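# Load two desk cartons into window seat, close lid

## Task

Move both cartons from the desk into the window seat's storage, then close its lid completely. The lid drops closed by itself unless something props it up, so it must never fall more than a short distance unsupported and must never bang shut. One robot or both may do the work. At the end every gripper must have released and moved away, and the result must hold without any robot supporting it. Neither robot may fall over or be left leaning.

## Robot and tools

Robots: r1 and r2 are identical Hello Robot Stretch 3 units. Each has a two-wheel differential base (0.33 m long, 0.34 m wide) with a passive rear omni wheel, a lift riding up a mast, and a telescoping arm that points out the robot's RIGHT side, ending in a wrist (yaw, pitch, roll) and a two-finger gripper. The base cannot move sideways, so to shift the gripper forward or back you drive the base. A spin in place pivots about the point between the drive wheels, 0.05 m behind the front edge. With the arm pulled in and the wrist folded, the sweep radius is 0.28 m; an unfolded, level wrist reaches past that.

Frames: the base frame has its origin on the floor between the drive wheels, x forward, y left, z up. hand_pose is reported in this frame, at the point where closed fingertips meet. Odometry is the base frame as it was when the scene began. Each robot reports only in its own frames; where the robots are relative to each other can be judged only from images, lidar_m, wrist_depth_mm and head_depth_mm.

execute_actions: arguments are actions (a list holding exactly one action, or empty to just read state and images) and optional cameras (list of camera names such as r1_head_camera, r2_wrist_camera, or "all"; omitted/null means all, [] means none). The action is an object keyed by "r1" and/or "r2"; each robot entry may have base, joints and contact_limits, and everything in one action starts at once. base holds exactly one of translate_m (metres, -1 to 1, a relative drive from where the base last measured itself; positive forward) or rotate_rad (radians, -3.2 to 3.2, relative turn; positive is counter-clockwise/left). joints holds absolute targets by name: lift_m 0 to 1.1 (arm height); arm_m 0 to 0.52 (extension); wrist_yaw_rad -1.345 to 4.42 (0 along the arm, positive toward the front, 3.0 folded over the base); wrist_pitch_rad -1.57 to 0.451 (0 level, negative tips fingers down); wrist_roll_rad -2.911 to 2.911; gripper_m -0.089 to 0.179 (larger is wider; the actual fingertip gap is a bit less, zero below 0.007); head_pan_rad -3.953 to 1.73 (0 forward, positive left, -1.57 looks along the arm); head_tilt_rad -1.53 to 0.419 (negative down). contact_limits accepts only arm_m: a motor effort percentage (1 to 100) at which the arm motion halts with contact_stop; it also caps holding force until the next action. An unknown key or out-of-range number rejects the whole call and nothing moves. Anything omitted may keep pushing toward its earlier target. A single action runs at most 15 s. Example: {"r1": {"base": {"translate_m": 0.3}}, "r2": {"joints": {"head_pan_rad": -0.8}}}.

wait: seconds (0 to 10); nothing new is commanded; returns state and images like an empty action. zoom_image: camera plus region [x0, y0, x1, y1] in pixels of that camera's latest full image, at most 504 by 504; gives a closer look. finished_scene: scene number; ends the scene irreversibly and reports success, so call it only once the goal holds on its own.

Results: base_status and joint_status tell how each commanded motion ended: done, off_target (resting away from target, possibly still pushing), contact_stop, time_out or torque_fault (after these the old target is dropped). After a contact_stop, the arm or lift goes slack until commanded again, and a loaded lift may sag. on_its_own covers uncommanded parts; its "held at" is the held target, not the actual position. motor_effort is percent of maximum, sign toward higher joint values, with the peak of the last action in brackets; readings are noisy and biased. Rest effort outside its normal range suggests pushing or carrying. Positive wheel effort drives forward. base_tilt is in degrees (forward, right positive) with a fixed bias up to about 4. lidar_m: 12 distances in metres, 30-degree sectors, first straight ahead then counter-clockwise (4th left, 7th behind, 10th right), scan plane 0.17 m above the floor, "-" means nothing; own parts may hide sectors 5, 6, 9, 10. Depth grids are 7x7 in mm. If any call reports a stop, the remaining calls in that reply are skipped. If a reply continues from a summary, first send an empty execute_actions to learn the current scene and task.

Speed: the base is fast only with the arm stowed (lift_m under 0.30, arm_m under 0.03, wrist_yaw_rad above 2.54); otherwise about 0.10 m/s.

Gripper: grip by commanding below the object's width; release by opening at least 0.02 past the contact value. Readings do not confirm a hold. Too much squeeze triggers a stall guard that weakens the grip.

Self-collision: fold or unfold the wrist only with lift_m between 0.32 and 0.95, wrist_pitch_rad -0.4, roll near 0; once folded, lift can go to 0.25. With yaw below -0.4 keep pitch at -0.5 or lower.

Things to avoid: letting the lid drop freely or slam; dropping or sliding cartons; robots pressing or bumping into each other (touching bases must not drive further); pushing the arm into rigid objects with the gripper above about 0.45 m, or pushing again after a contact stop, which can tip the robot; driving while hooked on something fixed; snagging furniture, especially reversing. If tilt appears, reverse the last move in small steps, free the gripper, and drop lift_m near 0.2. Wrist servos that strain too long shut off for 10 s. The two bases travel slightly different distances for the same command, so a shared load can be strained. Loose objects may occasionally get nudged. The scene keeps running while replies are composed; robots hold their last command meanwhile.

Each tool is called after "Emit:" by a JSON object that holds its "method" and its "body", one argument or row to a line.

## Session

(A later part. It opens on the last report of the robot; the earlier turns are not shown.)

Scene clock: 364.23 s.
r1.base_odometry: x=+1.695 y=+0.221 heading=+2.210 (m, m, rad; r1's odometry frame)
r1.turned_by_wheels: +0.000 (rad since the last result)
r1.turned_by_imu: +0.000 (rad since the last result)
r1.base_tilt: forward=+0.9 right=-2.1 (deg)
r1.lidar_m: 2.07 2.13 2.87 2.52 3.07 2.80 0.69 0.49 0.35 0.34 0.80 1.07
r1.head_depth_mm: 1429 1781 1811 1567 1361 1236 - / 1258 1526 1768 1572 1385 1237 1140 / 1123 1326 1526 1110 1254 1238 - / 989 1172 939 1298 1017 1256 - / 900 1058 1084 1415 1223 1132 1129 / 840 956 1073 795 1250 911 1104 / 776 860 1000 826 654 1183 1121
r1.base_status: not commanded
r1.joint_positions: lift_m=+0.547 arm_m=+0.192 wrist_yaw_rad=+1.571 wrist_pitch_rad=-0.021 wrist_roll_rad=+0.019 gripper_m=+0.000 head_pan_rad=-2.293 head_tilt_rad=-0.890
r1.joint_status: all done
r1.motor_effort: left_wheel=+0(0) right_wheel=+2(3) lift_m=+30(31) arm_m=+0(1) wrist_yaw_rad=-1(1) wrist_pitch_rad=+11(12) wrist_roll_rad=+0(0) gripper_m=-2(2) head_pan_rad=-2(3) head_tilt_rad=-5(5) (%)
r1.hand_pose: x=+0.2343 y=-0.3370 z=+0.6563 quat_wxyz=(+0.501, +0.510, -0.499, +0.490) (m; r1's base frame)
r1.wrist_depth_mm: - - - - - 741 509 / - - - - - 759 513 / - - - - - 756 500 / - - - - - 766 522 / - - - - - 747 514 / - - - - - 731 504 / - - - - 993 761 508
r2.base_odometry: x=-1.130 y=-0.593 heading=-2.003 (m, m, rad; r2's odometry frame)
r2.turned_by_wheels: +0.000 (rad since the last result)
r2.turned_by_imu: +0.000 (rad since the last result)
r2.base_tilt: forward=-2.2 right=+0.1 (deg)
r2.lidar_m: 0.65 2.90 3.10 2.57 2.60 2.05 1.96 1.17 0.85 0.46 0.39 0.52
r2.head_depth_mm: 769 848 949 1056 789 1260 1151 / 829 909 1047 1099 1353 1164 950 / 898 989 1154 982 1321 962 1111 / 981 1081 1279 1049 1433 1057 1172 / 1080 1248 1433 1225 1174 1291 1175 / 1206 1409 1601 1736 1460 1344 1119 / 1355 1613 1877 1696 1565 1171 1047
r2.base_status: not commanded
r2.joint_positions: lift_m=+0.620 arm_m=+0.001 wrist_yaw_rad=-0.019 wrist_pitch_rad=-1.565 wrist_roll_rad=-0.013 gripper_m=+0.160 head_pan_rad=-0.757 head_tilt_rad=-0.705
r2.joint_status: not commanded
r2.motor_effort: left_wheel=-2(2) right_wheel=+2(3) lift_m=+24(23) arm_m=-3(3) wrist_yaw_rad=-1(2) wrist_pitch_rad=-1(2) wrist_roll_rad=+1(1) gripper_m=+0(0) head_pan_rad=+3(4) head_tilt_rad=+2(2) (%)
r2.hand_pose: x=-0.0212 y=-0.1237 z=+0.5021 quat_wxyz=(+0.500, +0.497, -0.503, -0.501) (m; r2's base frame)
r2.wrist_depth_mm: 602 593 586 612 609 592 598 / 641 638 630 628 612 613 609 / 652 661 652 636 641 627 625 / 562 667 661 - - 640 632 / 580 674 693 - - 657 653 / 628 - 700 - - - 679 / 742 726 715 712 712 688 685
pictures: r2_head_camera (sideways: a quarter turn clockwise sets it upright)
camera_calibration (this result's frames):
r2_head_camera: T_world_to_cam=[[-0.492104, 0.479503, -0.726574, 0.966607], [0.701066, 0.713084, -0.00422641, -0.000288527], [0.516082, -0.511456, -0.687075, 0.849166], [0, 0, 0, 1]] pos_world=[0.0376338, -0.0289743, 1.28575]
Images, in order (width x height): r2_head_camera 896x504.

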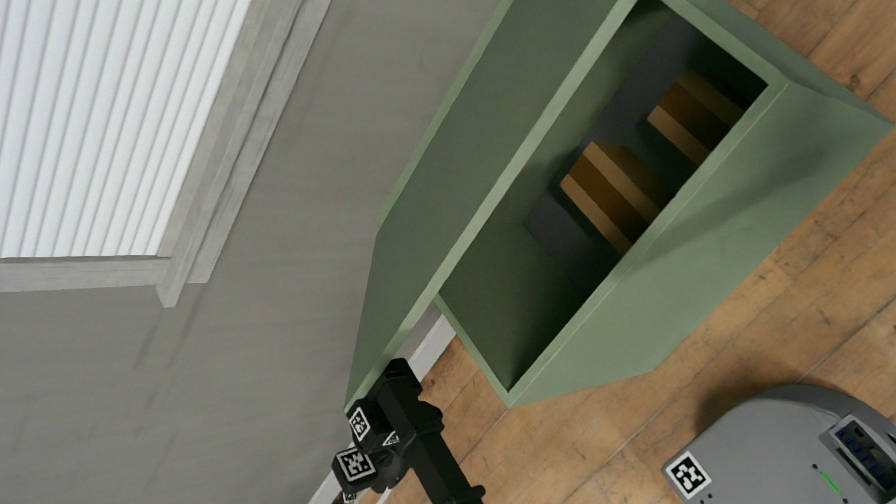

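Emit:
{"method": "execute_actions", "body": {
  "actions": [
    {"r1":{"joints":{"lift_m":0.501,"arm_m":0.175}}}
  ],
  "cameras": []
}}

Emit:
{"method": "execute_actions", "body": {
  "actions": [
    {"r1":{"joints":{"lift_m":0.446,"arm_m":0.147}}}
  ],
  "cameras": []
}}

Emit:
{"method": "execute_actions", "body": {
  "actions": [
    {"r1":{"joints":{"lift_m":0.40,"arm_m":0.127}}}
  ],
  "cameras": []
}}

Emit:
{"method": "execute_actions", "body": {
  "actions": [
    {"r1":{"joints":{"lift_m":0.36,"arm_m":0.115}}}
  ],
  "cameras": ["r2_head_camera"]
}}

Emit:
{"method": "execute_actions", "body": {
  "actions": [
    {"r1":{"joints":{"lift_m":0.305,"arm_m":0.113}}}
  ],
  "cameras": []
}}

Emit:
{"method": "execute_actions", "body": {
  "actions": [
    {"r1":{"joints":{"lift_m":0.27}}}
  ],
  "cameras": ["r2_head_camera"]
}}

Scene clock: 374.00 s.
r1.base_odometry: x=+1.695 y=+0.221 heading=+2.209 (m, m, rad; r1's odometry frame)
r1.turned_by_wheels: +0.000 (rad since the last result)
r1.turned_by_imu: +0.000 (rad since the last result)
r1.base_tilt: forward=+0.9 right=-2.2 (deg)
r1.lidar_m: 2.07 2.14 2.89 2.51 3.07 2.80 0.69 0.49 0.35 0.34 0.80 1.08
r1.head_depth_mm: 1434 1792 1810 1564 1360 1242 - / 1254 1520 1728 1569 1379 1239 1153 / 1113 1326 930 1112 1253 1240 - / 992 1177 989 1267 1020 1232 - / 898 1053 1100 812 1190 1073 1124 / 838 957 1081 817 1186 895 1105 / 779 858 1001 896 679 813 1122
r1.base_status: not commanded
r1.joint_positions: lift_m=+0.501 arm_m=+0.175 wrist_yaw_rad=+1.570 wrist_pitch_rad=-0.021 wrist_roll_rad=+0.019 gripper_m=+0.000 head_pan_rad=-2.293 head_tilt_rad=-0.890
r1.joint_status: all done
r1.motor_effort: left_wheel=+0(0) right_wheel=+3(3) lift_m=+28(25) arm_m=+2(2) wrist_yaw_rad=+0(1) wrist_pitch_rad=+12(12) wrist_roll_rad=+0(0) gripper_m=-3(2) head_pan_rad=-2(3) head_tilt_rad=-6(6) (%)
r1.hand_pose: x=+0.2343 y=-0.3201 z=+0.6104 quat_wxyz=(+0.501, +0.510, -0.499, +0.489) (m; r1's base frame)
r1.wrist_depth_mm: - - - - - 761 528 / - - - - - 773 525 / - - - - - 789 527 / - - - - - 783 533 / - - - - - 781 533 / - - - - - 761 527 / 961 994 939 975 976 766 530
r2.base_odometry: x=-1.130 y=-0.593 heading=-2.003 (m, m, rad; r2's odometry frame)
r2.turned_by_wheels: +0.000 (rad since the last result)
r2.turned_by_imu: +0.000 (rad since the last result)
r2.base_tilt: forward=-2.2 right=+0.1 (deg)
r2.lidar_m: 0.65 2.90 3.10 2.57 2.59 2.04 1.97 1.17 0.84 0.46 0.39 0.52
r2.head_depth_mm: 772 850 950 1056 810 1038 1150 / 829 915 1048 1117 799 1162 949 / 902 991 1155 1044 1266 960 1112 / 973 1078 1293 966 1441 1054 1169 / 1080 1244 1471 1016 1173 1276 1174 / 1210 1416 1693 954 1449 1336 1118 / 1357 1618 1954 903 1548 1168 1052
r2.base_status: not commanded
r2.joint_positions: lift_m=+0.620 arm_m=+0.001 wrist_yaw_rad=-0.019 wrist_pitch_rad=-1.565 wrist_roll_rad=-0.013 gripper_m=+0.160 head_pan_rad=-0.757 head_tilt_rad=-0.705
r2.joint_status: not commanded
r2.motor_effort: left_wheel=-1(1) right_wheel=+3(2) lift_m=+23(23) arm_m=-3(3) wrist_yaw_rad=-1(1) wrist_pitch_rad=-1(2) wrist_roll_rad=+1(1) gripper_m=+0(1) head_pan_rad=+4(4) head_tilt_rad=+1(2) (%)
r2.hand_pose: x=-0.0212 y=-0.1237 z=+0.5021 quat_wxyz=(+0.500, +0.497, -0.503, -0.501) (m; r2's base frame)
r2.wrist_depth_mm: 602 597 583 610 607 599 596 / 641 634 625 623 619 622 607 / 645 648 638 647 641 633 616 / 564 662 655 - - 645 626 / 595 692 685 - - 665 649 / 634 - 708 - - - 661 / 725 717 721 709 709 703 700
pictures: none
No camera images: the call's "cameras" was empty. Leave "cameras" out to get every camera's image.

Scene clock: 375.33 s.
r1.base_odometry: x=+1.695 y=+0.221 heading=+2.209 (m, m, rad; r1's odometry frame)
r1.turned_by_wheels: +0.000 (rad since the last result)
r1.turned_by_imu: +0.000 (rad since the last result)
r1.base_tilt: forward=+0.8 right=-2.3 (deg)
r1.lidar_m: 2.07 2.14 2.88 2.52 3.07 2.79 0.69 0.49 0.35 0.34 0.80 1.07
r1.head_depth_mm: 1429 1797 1819 1562 1360 1246 - / 1258 1519 1730 1569 1378 1232 1153 / 1120 1325 1401 1049 1255 1231 - / 994 1172 1065 854 1014 1228 - / 900 1055 1120 851 930 1072 1130 / 841 957 1078 895 739 935 1103 / 776 857 992 942 740 668 1108
r1.base_status: not commanded
r1.joint_positions: lift_m=+0.446 arm_m=+0.147 wrist_yaw_rad=+1.569 wrist_pitch_rad=-0.021 wrist_roll_rad=+0.019 gripper_m=+0.000 head_pan_rad=-2.293 head_tilt_rad=-0.890
r1.joint_status: all done
r1.motor_effort: left_wheel=+0(0) right_wheel=+3(3) lift_m=+30(31) arm_m=+1(1) wrist_yaw_rad=+1(2) wrist_pitch_rad=+12(12) wrist_roll_rad=+0(0) gripper_m=-2(2) head_pan_rad=-2(4) head_tilt_rad=-5(4) (%)
r1.hand_pose: x=+0.2343 y=-0.2923 z=+0.5553 quat_wxyz=(+0.501, +0.510, -0.500, +0.489) (m; r1's base frame)
r1.wrist_depth_mm: - - - - - 818 557 / - - - - - 820 554 / - - - - - 806 554 / - - - - - 825 559 / - - - - - 809 562 / - - - - - 807 562 / 868 897 907 879 899 801 562
r2.base_odometry: x=-1.130 y=-0.593 heading=-2.003 (m, m, rad; r2's odometry frame)
r2.turned_by_wheels: +0.000 (rad since the last result)
r2.turned_by_imu: +0.000 (rad since the last result)
r2.base_tilt: forward=-2.2 right=+0.1 (deg)
r2.lidar_m: 0.65 2.90 3.09 2.57 2.59 2.05 1.96 1.17 0.85 0.46 0.39 0.51
r2.head_depth_mm: 768 846 956 1059 884 753 1143 / 830 909 1042 1124 845 1118 956 / 898 990 1157 1097 833 962 1110 / 975 1084 1293 1043 964 1059 1177 / 1082 1249 1468 1004 1122 1290 1176 / 1206 1406 1700 988 1448 1336 1117 / 1362 1618 2009 985 1518 1180 1049
r2.base_status: not commanded
r2.joint_positions: lift_m=+0.620 arm_m=+0.001 wrist_yaw_rad=-0.019 wrist_pitch_rad=-1.565 wrist_roll_rad=-0.013 gripper_m=+0.160 head_pan_rad=-0.757 head_tilt_rad=-0.705
r2.joint_status: not commanded
r2.motor_effort: left_wheel=-1(1) right_wheel=+2(2) lift_m=+23(23) arm_m=-3(3) wrist_yaw_rad=-2(2) wrist_pitch_rad=-1(2) wrist_roll_rad=+1(1) gripper_m=+0(0) head_pan_rad=+4(4) head_tilt_rad=+1(2) (%)
r2.hand_pose: x=-0.0212 y=-0.1237 z=+0.5021 quat_wxyz=(+0.500, +0.497, -0.503, -0.501) (m; r2's base frame)
r2.wrist_depth_mm: 601 590 590 614 606 594 588 / 642 635 631 634 617 619 610 / 651 648 651 637 630 619 628 / 575 672 668 - - 650 636 / 582 688 676 - - 672 658 / 625 - 697 - - - 666 / 722 726 723 713 708 694 696
pictures: none
No camera images: the call's "cameras" was empty. Leave "cameras" out to get every camera's image.

Scene clock: 376.57 s.
r1.base_odometry: x=+1.695 y=+0.221 heading=+2.209 (m, m, rad; r1's odometry frame)
r1.turned_by_wheels: +0.000 (rad since the last result)
r1.turned_by_imu: +0.000 (rad since the last result)
r1.base_tilt: forward=+0.9 right=-2.2 (deg)
r1.lidar_m: 2.07 2.14 2.88 2.52 3.06 2.80 0.68 0.49 0.35 0.34 0.80 1.07
r1.head_depth_mm: 1438 1793 1810 1559 1350 1237 1156 / 1257 1513 1754 1544 1377 1239 1152 / 1125 1326 1489 929 1251 1234 - / 993 1179 1123 894 1017 1216 - / 900 1054 1127 917 820 1069 1117 / 843 958 1083 943 785 972 1106 / 779 857 998 968 799 711 1088
r1.base_status: not commanded
r1.joint_positions: lift_m=+0.400 arm_m=+0.126 wrist_yaw_rad=+1.570 wrist_pitch_rad=-0.021 wrist_roll_rad=+0.019 gripper_m=+0.000 head_pan_rad=-2.293 head_tilt_rad=-0.890
r1.joint_status: all done
r1.motor_effort: left_wheel=-1(1) right_wheel=+6(6) lift_m=+25(25) arm_m=+14(15) wrist_yaw_rad=+0(1) wrist_pitch_rad=+12(13) wrist_roll_rad=+0(0) gripper_m=-2(2) head_pan_rad=-2(3) head_tilt_rad=-5(6) (%)
r1.hand_pose: x=+0.2343 y=-0.2709 z=+0.5095 quat_wxyz=(+0.501, +0.510, -0.499, +0.490) (m; r1's base frame)
r1.wrist_depth_mm: - - - - - 822 578 / - - - - - 852 581 / - - - - - 852 588 / - - - - - 858 601 / - - - - - 874 593 / - - - 999 - 834 586 / 789 810 782 823 802 769 585
r2.base_odometry: x=-1.130 y=-0.593 heading=-2.003 (m, m, rad; r2's odometry frame)
r2.turned_by_wheels: +0.000 (rad since the last result)
r2.turned_by_imu: +0.000 (rad since the last result)
r2.base_tilt: forward=-2.2 right=+0.0 (deg)
r2.lidar_m: 0.65 2.90 3.10 2.57 2.60 2.04 1.96 1.17 0.84 0.46 0.39 0.51
r2.head_depth_mm: 768 851 949 1066 930 793 1152 / 826 916 1045 1122 903 779 952 / 898 996 1156 1135 882 897 1116 / 978 1078 1293 1098 905 1055 1176 / 1086 1249 1465 1060 1035 1284 1177 / 1206 1414 1701 1038 1306 1346 1116 / 1361 1630 2013 1840 1446 1171 1051
r2.base_status: not commanded
r2.joint_positions: lift_m=+0.620 arm_m=+0.001 wrist_yaw_rad=-0.019 wrist_pitch_rad=-1.565 wrist_roll_rad=-0.013 gripper_m=+0.160 head_pan_rad=-0.757 head_tilt_rad=-0.705
r2.joint_status: not commanded
r2.motor_effort: left_wheel=-1(1) right_wheel=+3(2) lift_m=+24(23) arm_m=-3(3) wrist_yaw_rad=-1(0) wrist_pitch_rad=-1(1) wrist_roll_rad=+1(1) gripper_m=+1(0) head_pan_rad=+4(3) head_tilt_rad=+1(2) (%)
r2.hand_pose: x=-0.0212 y=-0.1237 z=+0.5021 quat_wxyz=(+0.500, +0.497, -0.503, -0.501) (m; r2's base frame)
r2.wrist_depth_mm: 599 594 581 612 607 595 592 / 643 645 632 628 626 613 616 / 658 661 642 632 635 631 628 / 573 675 664 - - 642 628 / 576 690 683 - - 662 649 / 632 - 697 - - - 668 / 730 730 726 722 717 699 690
pictures: none
No camera images: the call's "cameras" was empty. Leave "cameras" out to get every camera's image.

Scene clock: 377.73 s.
r1.base_odometry: x=+1.695 y=+0.221 heading=+2.210 (m, m, rad; r1's odometry frame)
r1.turned_by_wheels: +0.000 (rad since the last result)
r1.turned_by_imu: +0.000 (rad since the last result)
r1.base_tilt: forward=+1.0 right=-2.1 (deg)
r1.lidar_m: 2.07 2.14 2.89 2.52 3.08 2.80 0.68 0.49 0.35 0.34 0.80 1.07
r1.head_depth_mm: 1434 1792 1806 1569 1356 1240 1158 / 1257 1521 1755 1511 1377 1234 1146 / 1118 1333 1573 950 1252 1232 - / 991 1180 1235 937 967 1217 - / 896 1050 1127 953 835 1023 1121 / 839 957 1082 969 826 759 1106 / 775 857 996 986 839 745 1129
r1.base_status: not commanded
r1.joint_positions: lift_m=+0.360 arm_m=+0.115 wrist_yaw_rad=+1.570 wrist_pitch_rad=-0.021 wrist_roll_rad=+0.019 gripper_m=+0.000 head_pan_rad=-2.293 head_tilt_rad=-0.890
r1.joint_status: all done
r1.motor_effort: left_wheel=+0(1) right_wheel=+2(6) lift_m=+33(31) arm_m=-1(15) wrist_yaw_rad=+1(0) wrist_pitch_rad=+12(12) wrist_roll_rad=+0(0) gripper_m=-2(2) head_pan_rad=-2(3) head_tilt_rad=-6(4) (%)
r1.hand_pose: x=+0.2343 y=-0.2603 z=+0.4693 quat_wxyz=(+0.501, +0.510, -0.499, +0.489) (m; r1's base frame)
r1.wrist_depth_mm: - - - - - 860 587 / - - - - - 901 591 / - - - - - 884 595 / - - - - - 851 594 / - - - - - 896 591 / 973 947 965 943 969 856 595 / 745 761 734 788 757 762 604
r2.base_odometry: x=-1.130 y=-0.593 heading=-2.003 (m, m, rad; r2's odometry frame)
r2.turned_by_wheels: +0.000 (rad since the last result)
r2.turned_by_imu: +0.000 (rad since the last result)
r2.base_tilt: forward=-2.2 right=+0.0 (deg)
r2.lidar_m: 0.65 2.90 3.10 2.56 2.59 2.05 1.97 1.17 0.84 0.46 0.39 0.52
r2.head_depth_mm: 770 850 951 1080 952 815 1150 / 828 914 1041 1128 939 802 949 / 899 989 1154 1147 927 855 1109 / 981 1078 1290 1130 935 1056 1170 / 1079 1249 1467 1112 987 1285 1177 / 1207 1414 1692 1807 1250 1339 1118 / 1359 1618 2003 1851 1064 1174 1048
r2.base_status: not commanded
r2.joint_positions: lift_m=+0.620 arm_m=+0.001 wrist_yaw_rad=-0.019 wrist_pitch_rad=-1.565 wrist_roll_rad=-0.013 gripper_m=+0.160 head_pan_rad=-0.757 head_tilt_rad=-0.705
r2.joint_status: not commanded
r2.motor_effort: left_wheel=-1(1) right_wheel=+2(3) lift_m=+23(23) arm_m=-3(3) wrist_yaw_rad=+0(1) wrist_pitch_rad=-1(2) wrist_roll_rad=+1(1) gripper_m=+0(1) head_pan_rad=+2(4) head_tilt_rad=+2(2) (%)
r2.hand_pose: x=-0.0212 y=-0.1237 z=+0.5021 quat_wxyz=(+0.500, +0.497, -0.503, -0.501) (m; r2's base frame)
r2.wrist_depth_mm: 599 588 582 613 615 607 599 / 636 636 632 620 619 619 611 / 647 650 641 634 626 627 621 / 565 676 662 - - 648 641 / 581 679 677 - - 661 659 / 637 - 706 - - - 659 / 724 715 726 712 709 698 690
pictures: r2_head_camera (sideways: a quarter turn clockwise sets it upright)
camera_calibration (this result's frames):
r2_head_camera: T_world_to_cam=[[-0.492103, 0.4795, -0.726577, 0.96661], [0.701063, 0.713087, -0.00422633, -0.000288613], [0.516086, -0.511456, -0.687072, 0.849162], [0, 0, 0, 1]] pos_world=[0.037634, -0.0289743, 1.28575]
Images, in order (width x height): r2_head_camera 896x504.

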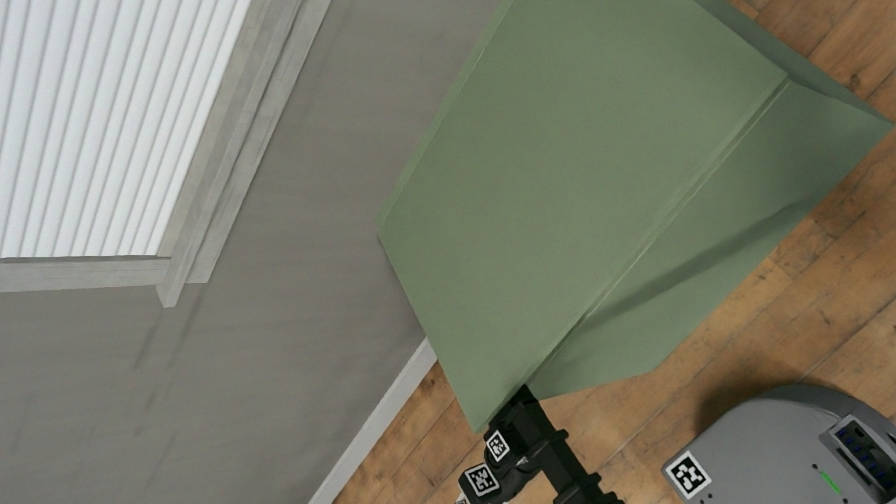

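Scene clock: 379.07 s.
r1.base_odometry: x=+1.695 y=+0.221 heading=+2.210 (m, m, rad; r1's odometry frame)
r1.turned_by_wheels: +0.000 (rad since the last result)
r1.turned_by_imu: +0.000 (rad since the last result)
r1.base_tilt: forward=+0.9 right=-2.0 (deg)
r1.lidar_m: 2.07 2.14 2.89 2.51 3.07 2.79 0.69 0.49 0.35 0.34 0.80 1.07
r1.head_depth_mm: 1442 1778 1812 1561 1358 1243 1151 / 1260 1519 1769 1540 1390 1237 1148 / 1121 1324 1575 1006 1254 1242 - / 991 1177 1264 987 968 1215 - / 896 1055 1135 989 871 1025 1117 / 840 958 1088 999 873 801 1107 / 777 855 996 1000 874 790 1152
r1.base_status: not commanded
r1.joint_positions: lift_m=+0.305 arm_m=+0.113 wrist_yaw_rad=+1.569 wrist_pitch_rad=-0.021 wrist_roll_rad=+0.019 gripper_m=+0.000 head_pan_rad=-2.293 head_tilt_rad=-0.890
r1.joint_status: all done
r1.motor_effort: left_wheel=+1(0) right_wheel=+2(2) lift_m=+33(38) arm_m=+1(4) wrist_yaw_rad=+1(1) wrist_pitch_rad=+12(12) wrist_roll_rad=+0(0) gripper_m=-3(1) head_pan_rad=-3(3) head_tilt_rad=-5(5) (%)
r1.hand_pose: x=+0.2343 y=-0.2582 z=+0.4142 quat_wxyz=(+0.501, +0.510, -0.499, +0.489) (m; r1's base frame)
r1.wrist_depth_mm: - - - - - 867 602 / - - - - - 877 606 / - - - - - 864 596 / - - - - - 889 593 / - - - - - 877 594 / 891 836 861 849 910 792 607 / 680 677 684 692 671 675 582
r2.base_odometry: x=-1.130 y=-0.593 heading=-2.003 (m, m, rad; r2's odometry frame)
r2.turned_by_wheels: +0.000 (rad since the last result)
r2.turned_by_imu: +0.000 (rad since the last result)
r2.base_tilt: forward=-2.2 right=+0.1 (deg)
r2.lidar_m: 0.65 2.90 3.09 2.57 2.60 2.05 1.96 1.17 0.84 0.46 0.39 0.52
r2.head_depth_mm: 770 848 951 1074 978 857 1150 / 829 915 1043 1132 976 838 949 / 899 994 1159 1164 974 872 1109 / 980 1085 1301 1162 973 1054 1168 / 1084 1246 1464 1162 1021 1287 1176 / 1207 1402 1700 1842 1183 1338 1119 / 1357 1617 2015 1844 997 1173 1048
r2.base_status: not commanded
r2.joint_positions: lift_m=+0.620 arm_m=+0.001 wrist_yaw_rad=-0.019 wrist_pitch_rad=-1.565 wrist_roll_rad=-0.013 gripper_m=+0.160 head_pan_rad=-0.757 head_tilt_rad=-0.705
r2.joint_status: not commanded
r2.motor_effort: left_wheel=-2(2) right_wheel=+2(2) lift_m=+23(23) arm_m=-3(3) wrist_yaw_rad=-1(0) wrist_pitch_rad=-2(2) wrist_roll_rad=+1(0) gripper_m=+1(1) head_pan_rad=+3(3) head_tilt_rad=+2(1) (%)
r2.hand_pose: x=-0.0212 y=-0.1237 z=+0.5021 quat_wxyz=(+0.500, +0.497, -0.503, -0.501) (m; r2's base frame)
r2.wrist_depth_mm: 603 584 576 618 607 596 592 / 644 630 633 636 617 620 606 / 657 659 648 640 639 636 623 / 567 678 669 - - 640 647 / 573 679 682 - - 652 648 / 632 - 702 - - - 667 / 729 713 716 712 702 693 685
pictures: none
No camera images: the call's "cameras" was empty. Leave "cameras" out to get every camera's image.

Scene clock: 380.63 s.
r1.base_odometry: x=+1.695 y=+0.221 heading=+2.210 (m, m, rad; r1's odometry frame)
r1.turned_by_wheels: +0.000 (rad since the last result)
r1.turned_by_imu: +0.000 (rad since the last result)
r1.base_tilt: forward=+0.9 right=-2.1 (deg)
r1.lidar_m: 2.07 2.14 2.88 2.52 3.06 2.79 0.68 0.49 0.35 0.34 0.80 1.08
r1.head_depth_mm: 1436 1797 1811 1549 1355 1241 1150 / 1257 1520 1763 1532 1381 1235 1146 / 1122 1331 1610 1003 1251 1227 - / 995 1172 1264 1006 935 1215 - / 898 1059 1136 1005 889 1021 1118 / 839 958 1087 999 884 814 1098 / 779 860 998 1003 886 802 1147
r1.base_status: not commanded
r1.joint_positions: lift_m=+0.271 arm_m=+0.113 wrist_yaw_rad=+1.570 wrist_pitch_rad=-0.021 wrist_roll_rad=+0.019 gripper_m=+0.000 head_pan_rad=-2.294 head_tilt_rad=-0.890
r1.joint_status: all done
r1.motor_effort: left_wheel=+1(0) right_wheel=+1(3) lift_m=+18(32) arm_m=+1(1) wrist_yaw_rad=+0(1) wrist_pitch_rad=+12(12) wrist_roll_rad=+0(0) gripper_m=-2(2) head_pan_rad=-2(3) head_tilt_rad=-6(6) (%)
r1.hand_pose: x=+0.2343 y=-0.2581 z=+0.3799 quat_wxyz=(+0.501, +0.510, -0.499, +0.490) (m; r1's base frame)
r1.wrist_depth_mm: - - - - - 882 605 / - - - - - 874 604 / - - - - - 858 609 / - - - - - 888 597 / - - - - - 901 592 / 767 792 821 780 814 770 600 / 645 630 640 648 651 646 584
r2.base_odometry: x=-1.130 y=-0.593 heading=-2.003 (m, m, rad; r2's odometry frame)
r2.turned_by_wheels: +0.000 (rad since the last result)
r2.turned_by_imu: +0.000 (rad since the last result)
r2.base_tilt: forward=-2.1 right=+0.1 (deg)
r2.lidar_m: 0.65 2.90 3.08 2.57 2.60 2.05 1.96 1.17 0.84 0.46 0.39 0.52
r2.head_depth_mm: 769 850 952 1081 983 866 1143 / 830 915 1044 1130 986 849 952 / 898 989 1152 1172 985 887 1114 / 976 1088 1292 1178 984 1055 1174 / 1077 1246 1465 1174 1036 1290 1171 / 1205 1404 1706 1850 1075 1333 1116 / 1354 1618 2005 1843 1099 1168 1052
r2.base_status: not commanded
r2.joint_positions: lift_m=+0.620 arm_m=+0.001 wrist_yaw_rad=-0.019 wrist_pitch_rad=-1.565 wrist_roll_rad=-0.013 gripper_m=+0.160 head_pan_rad=-0.757 head_tilt_rad=-0.705
r2.joint_status: not commanded
r2.motor_effort: left_wheel=-2(1) right_wheel=+2(3) lift_m=+23(23) arm_m=-3(3) wrist_yaw_rad=-1(1) wrist_pitch_rad=-1(2) wrist_roll_rad=+1(1) gripper_m=+0(0) head_pan_rad=+4(4) head_tilt_rad=+2(1) (%)
r2.hand_pose: x=-0.0212 y=-0.1237 z=+0.5021 quat_wxyz=(+0.500, +0.497, -0.503, -0.501) (m; r2's base frame)
r2.wrist_depth_mm: 605 594 582 610 612 604 600 / 636 636 625 616 627 616 606 / 654 651 643 640 647 628 621 / 573 676 666 - - 651 642 / 570 692 665 - - 657 649 / 637 - 699 - - - 672 / 739 721 721 723 707 686 684
pictures: r2_head_camera (sideways: a quarter turn clockwise sets it upright)
camera_calibration (this result's frames):
r2_head_camera: T_world_to_cam=[[-0.492103, 0.479499, -0.726578, 0.966611], [0.701063, 0.713087, -0.00422631, -0.000288634], [0.516087, -0.511456, -0.687071, 0.849162], [0, 0, 0, 1]] pos_world=[0.037634, -0.0289743, 1.28575]
Images, in order (width x height): r2_head_camera 896x504.

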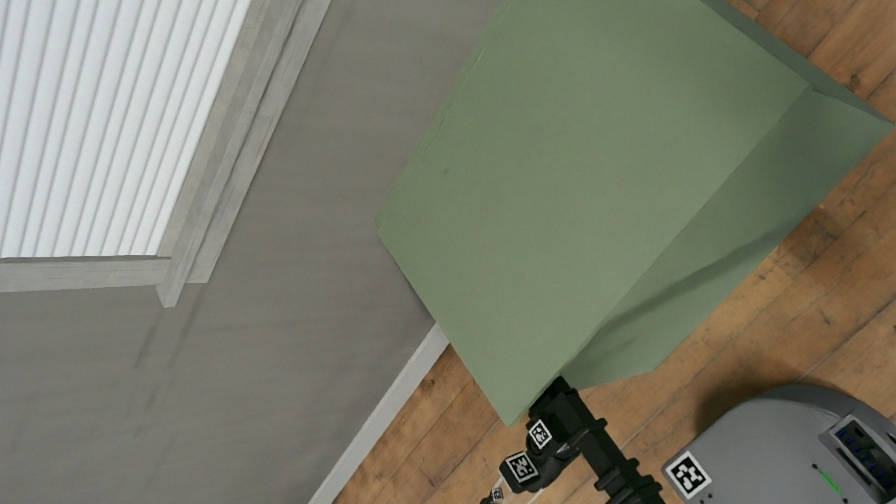

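Emit:
{"method": "execute_actions", "body": {
  "actions": [
    {"r1":{"base":{"translate_m":0.2},"joints":{"arm_m":0.0}},"r2":{"base":{"translate_m":-0.15}}}
  ],
  "cameras": []
}}

Emit:
{"method": "finished_scene", "body": {
  "scene": 2
}}

Scene clock: 387.83 s.
r1.base_odometry: x=+1.576 y=+0.381 heading=+2.210 (m, m, rad; r1's odometry frame)
r1.turned_by_wheels: +0.000 (rad since the last result)
r1.turned_by_imu: +0.002 (rad since the last result)
r1.base_tilt: forward=+1.0 right=-2.2 (deg)
r1.lidar_m: 1.87 1.93 2.61 2.54 3.08 3.00 1.03 0.48 0.39 0.70 0.79 1.07
r1.head_depth_mm: 1413 1776 1805 1546 1378 1236 1153 / 1245 1515 1154 1068 1363 1238 1148 / 1116 1313 1162 1005 1233 1239 - / 973 1167 1158 1005 929 1224 - / 897 1050 1135 1001 897 1183 - / 837 948 1086 1006 997 1235 1115 / 772 854 992 1022 1310 1240 1121
r1.base_status: done
r1.joint_positions: lift_m=+0.271 arm_m=+0.001 wrist_yaw_rad=+1.570 wrist_pitch_rad=-0.021 wrist_roll_rad=+0.019 gripper_m=+0.000 head_pan_rad=-2.294 head_tilt_rad=-0.890
r1.joint_status: all done
r1.motor_effort: left_wheel=+0(4) right_wheel=+1(5) lift_m=+17(18) arm_m=-4(5) wrist_yaw_rad=+0(0) wrist_pitch_rad=+12(12) wrist_roll_rad=+0(0) gripper_m=-2(2) head_pan_rad=-2(3) head_tilt_rad=-4(4) (%)
r1.hand_pose: x=+0.2343 y=-0.1461 z=+0.3799 quat_wxyz=(+0.501, +0.510, -0.499, +0.490) (m; r1's base frame)
r1.wrist_depth_mm: - - - - - - 745 / - - - - - - 736 / - - - - - - 725 / - - - - - - 722 / - - - - - - 741 / 783 796 791 756 797 816 731 / 624 626 652 650 632 635 656
r2.base_odometry: x=-1.067 y=-0.457 heading=-2.003 (m, m, rad; r2's odometry frame)
r2.turned_by_wheels: +0.000 (rad since the last result)
r2.turned_by_imu: -0.001 (rad since the last result)
r2.base_tilt: forward=-2.2 right=+0.1 (deg)
r2.lidar_m: 1.00 3.06 2.61 2.56 2.62 1.89 1.82 1.18 0.85 0.81 0.46 0.52
r2.head_depth_mm: 773 854 954 1072 1143 1300 1166 / 829 914 1045 1135 1006 1211 1166 / 897 998 1162 1169 984 911 1148 / 984 1097 1297 1176 989 1057 1176 / 1077 1255 1431 1173 1038 1286 1174 / 1208 1410 1700 1175 1257 1338 1177 / 1355 1624 2012 1838 1562 1338 1180
r2.base_status: done
r2.joint_positions: lift_m=+0.620 arm_m=+0.001 wrist_yaw_rad=-0.019 wrist_pitch_rad=-1.565 wrist_roll_rad=-0.013 gripper_m=+0.160 head_pan_rad=-0.757 head_tilt_rad=-0.704
r2.joint_status: not commanded
r2.motor_effort: left_wheel=-1(9) right_wheel=+2(2) lift_m=+23(23) arm_m=-3(3) wrist_yaw_rad=-1(1) wrist_pitch_rad=-1(1) wrist_roll_rad=+1(1) gripper_m=+0(1) head_pan_rad=+4(3) head_tilt_rad=+2(2) (%)
r2.hand_pose: x=-0.0212 y=-0.1237 z=+0.5021 quat_wxyz=(+0.500, +0.497, -0.503, -0.501) (m; r2's base frame)
r2.wrist_depth_mm: 608 600 614 612 599 600 597 / 637 638 627 623 624 621 604 / 654 648 633 643 632 630 628 / 674 665 670 - - 641 645 / 701 686 687 - - 671 658 / 711 - 705 - - - 670 / 739 719 721 710 715 692 690
pictures: none
No camera images: the call's "cameras" was empty. Leave "cameras" out to get every camera's image.

The scene is finished: the task was done.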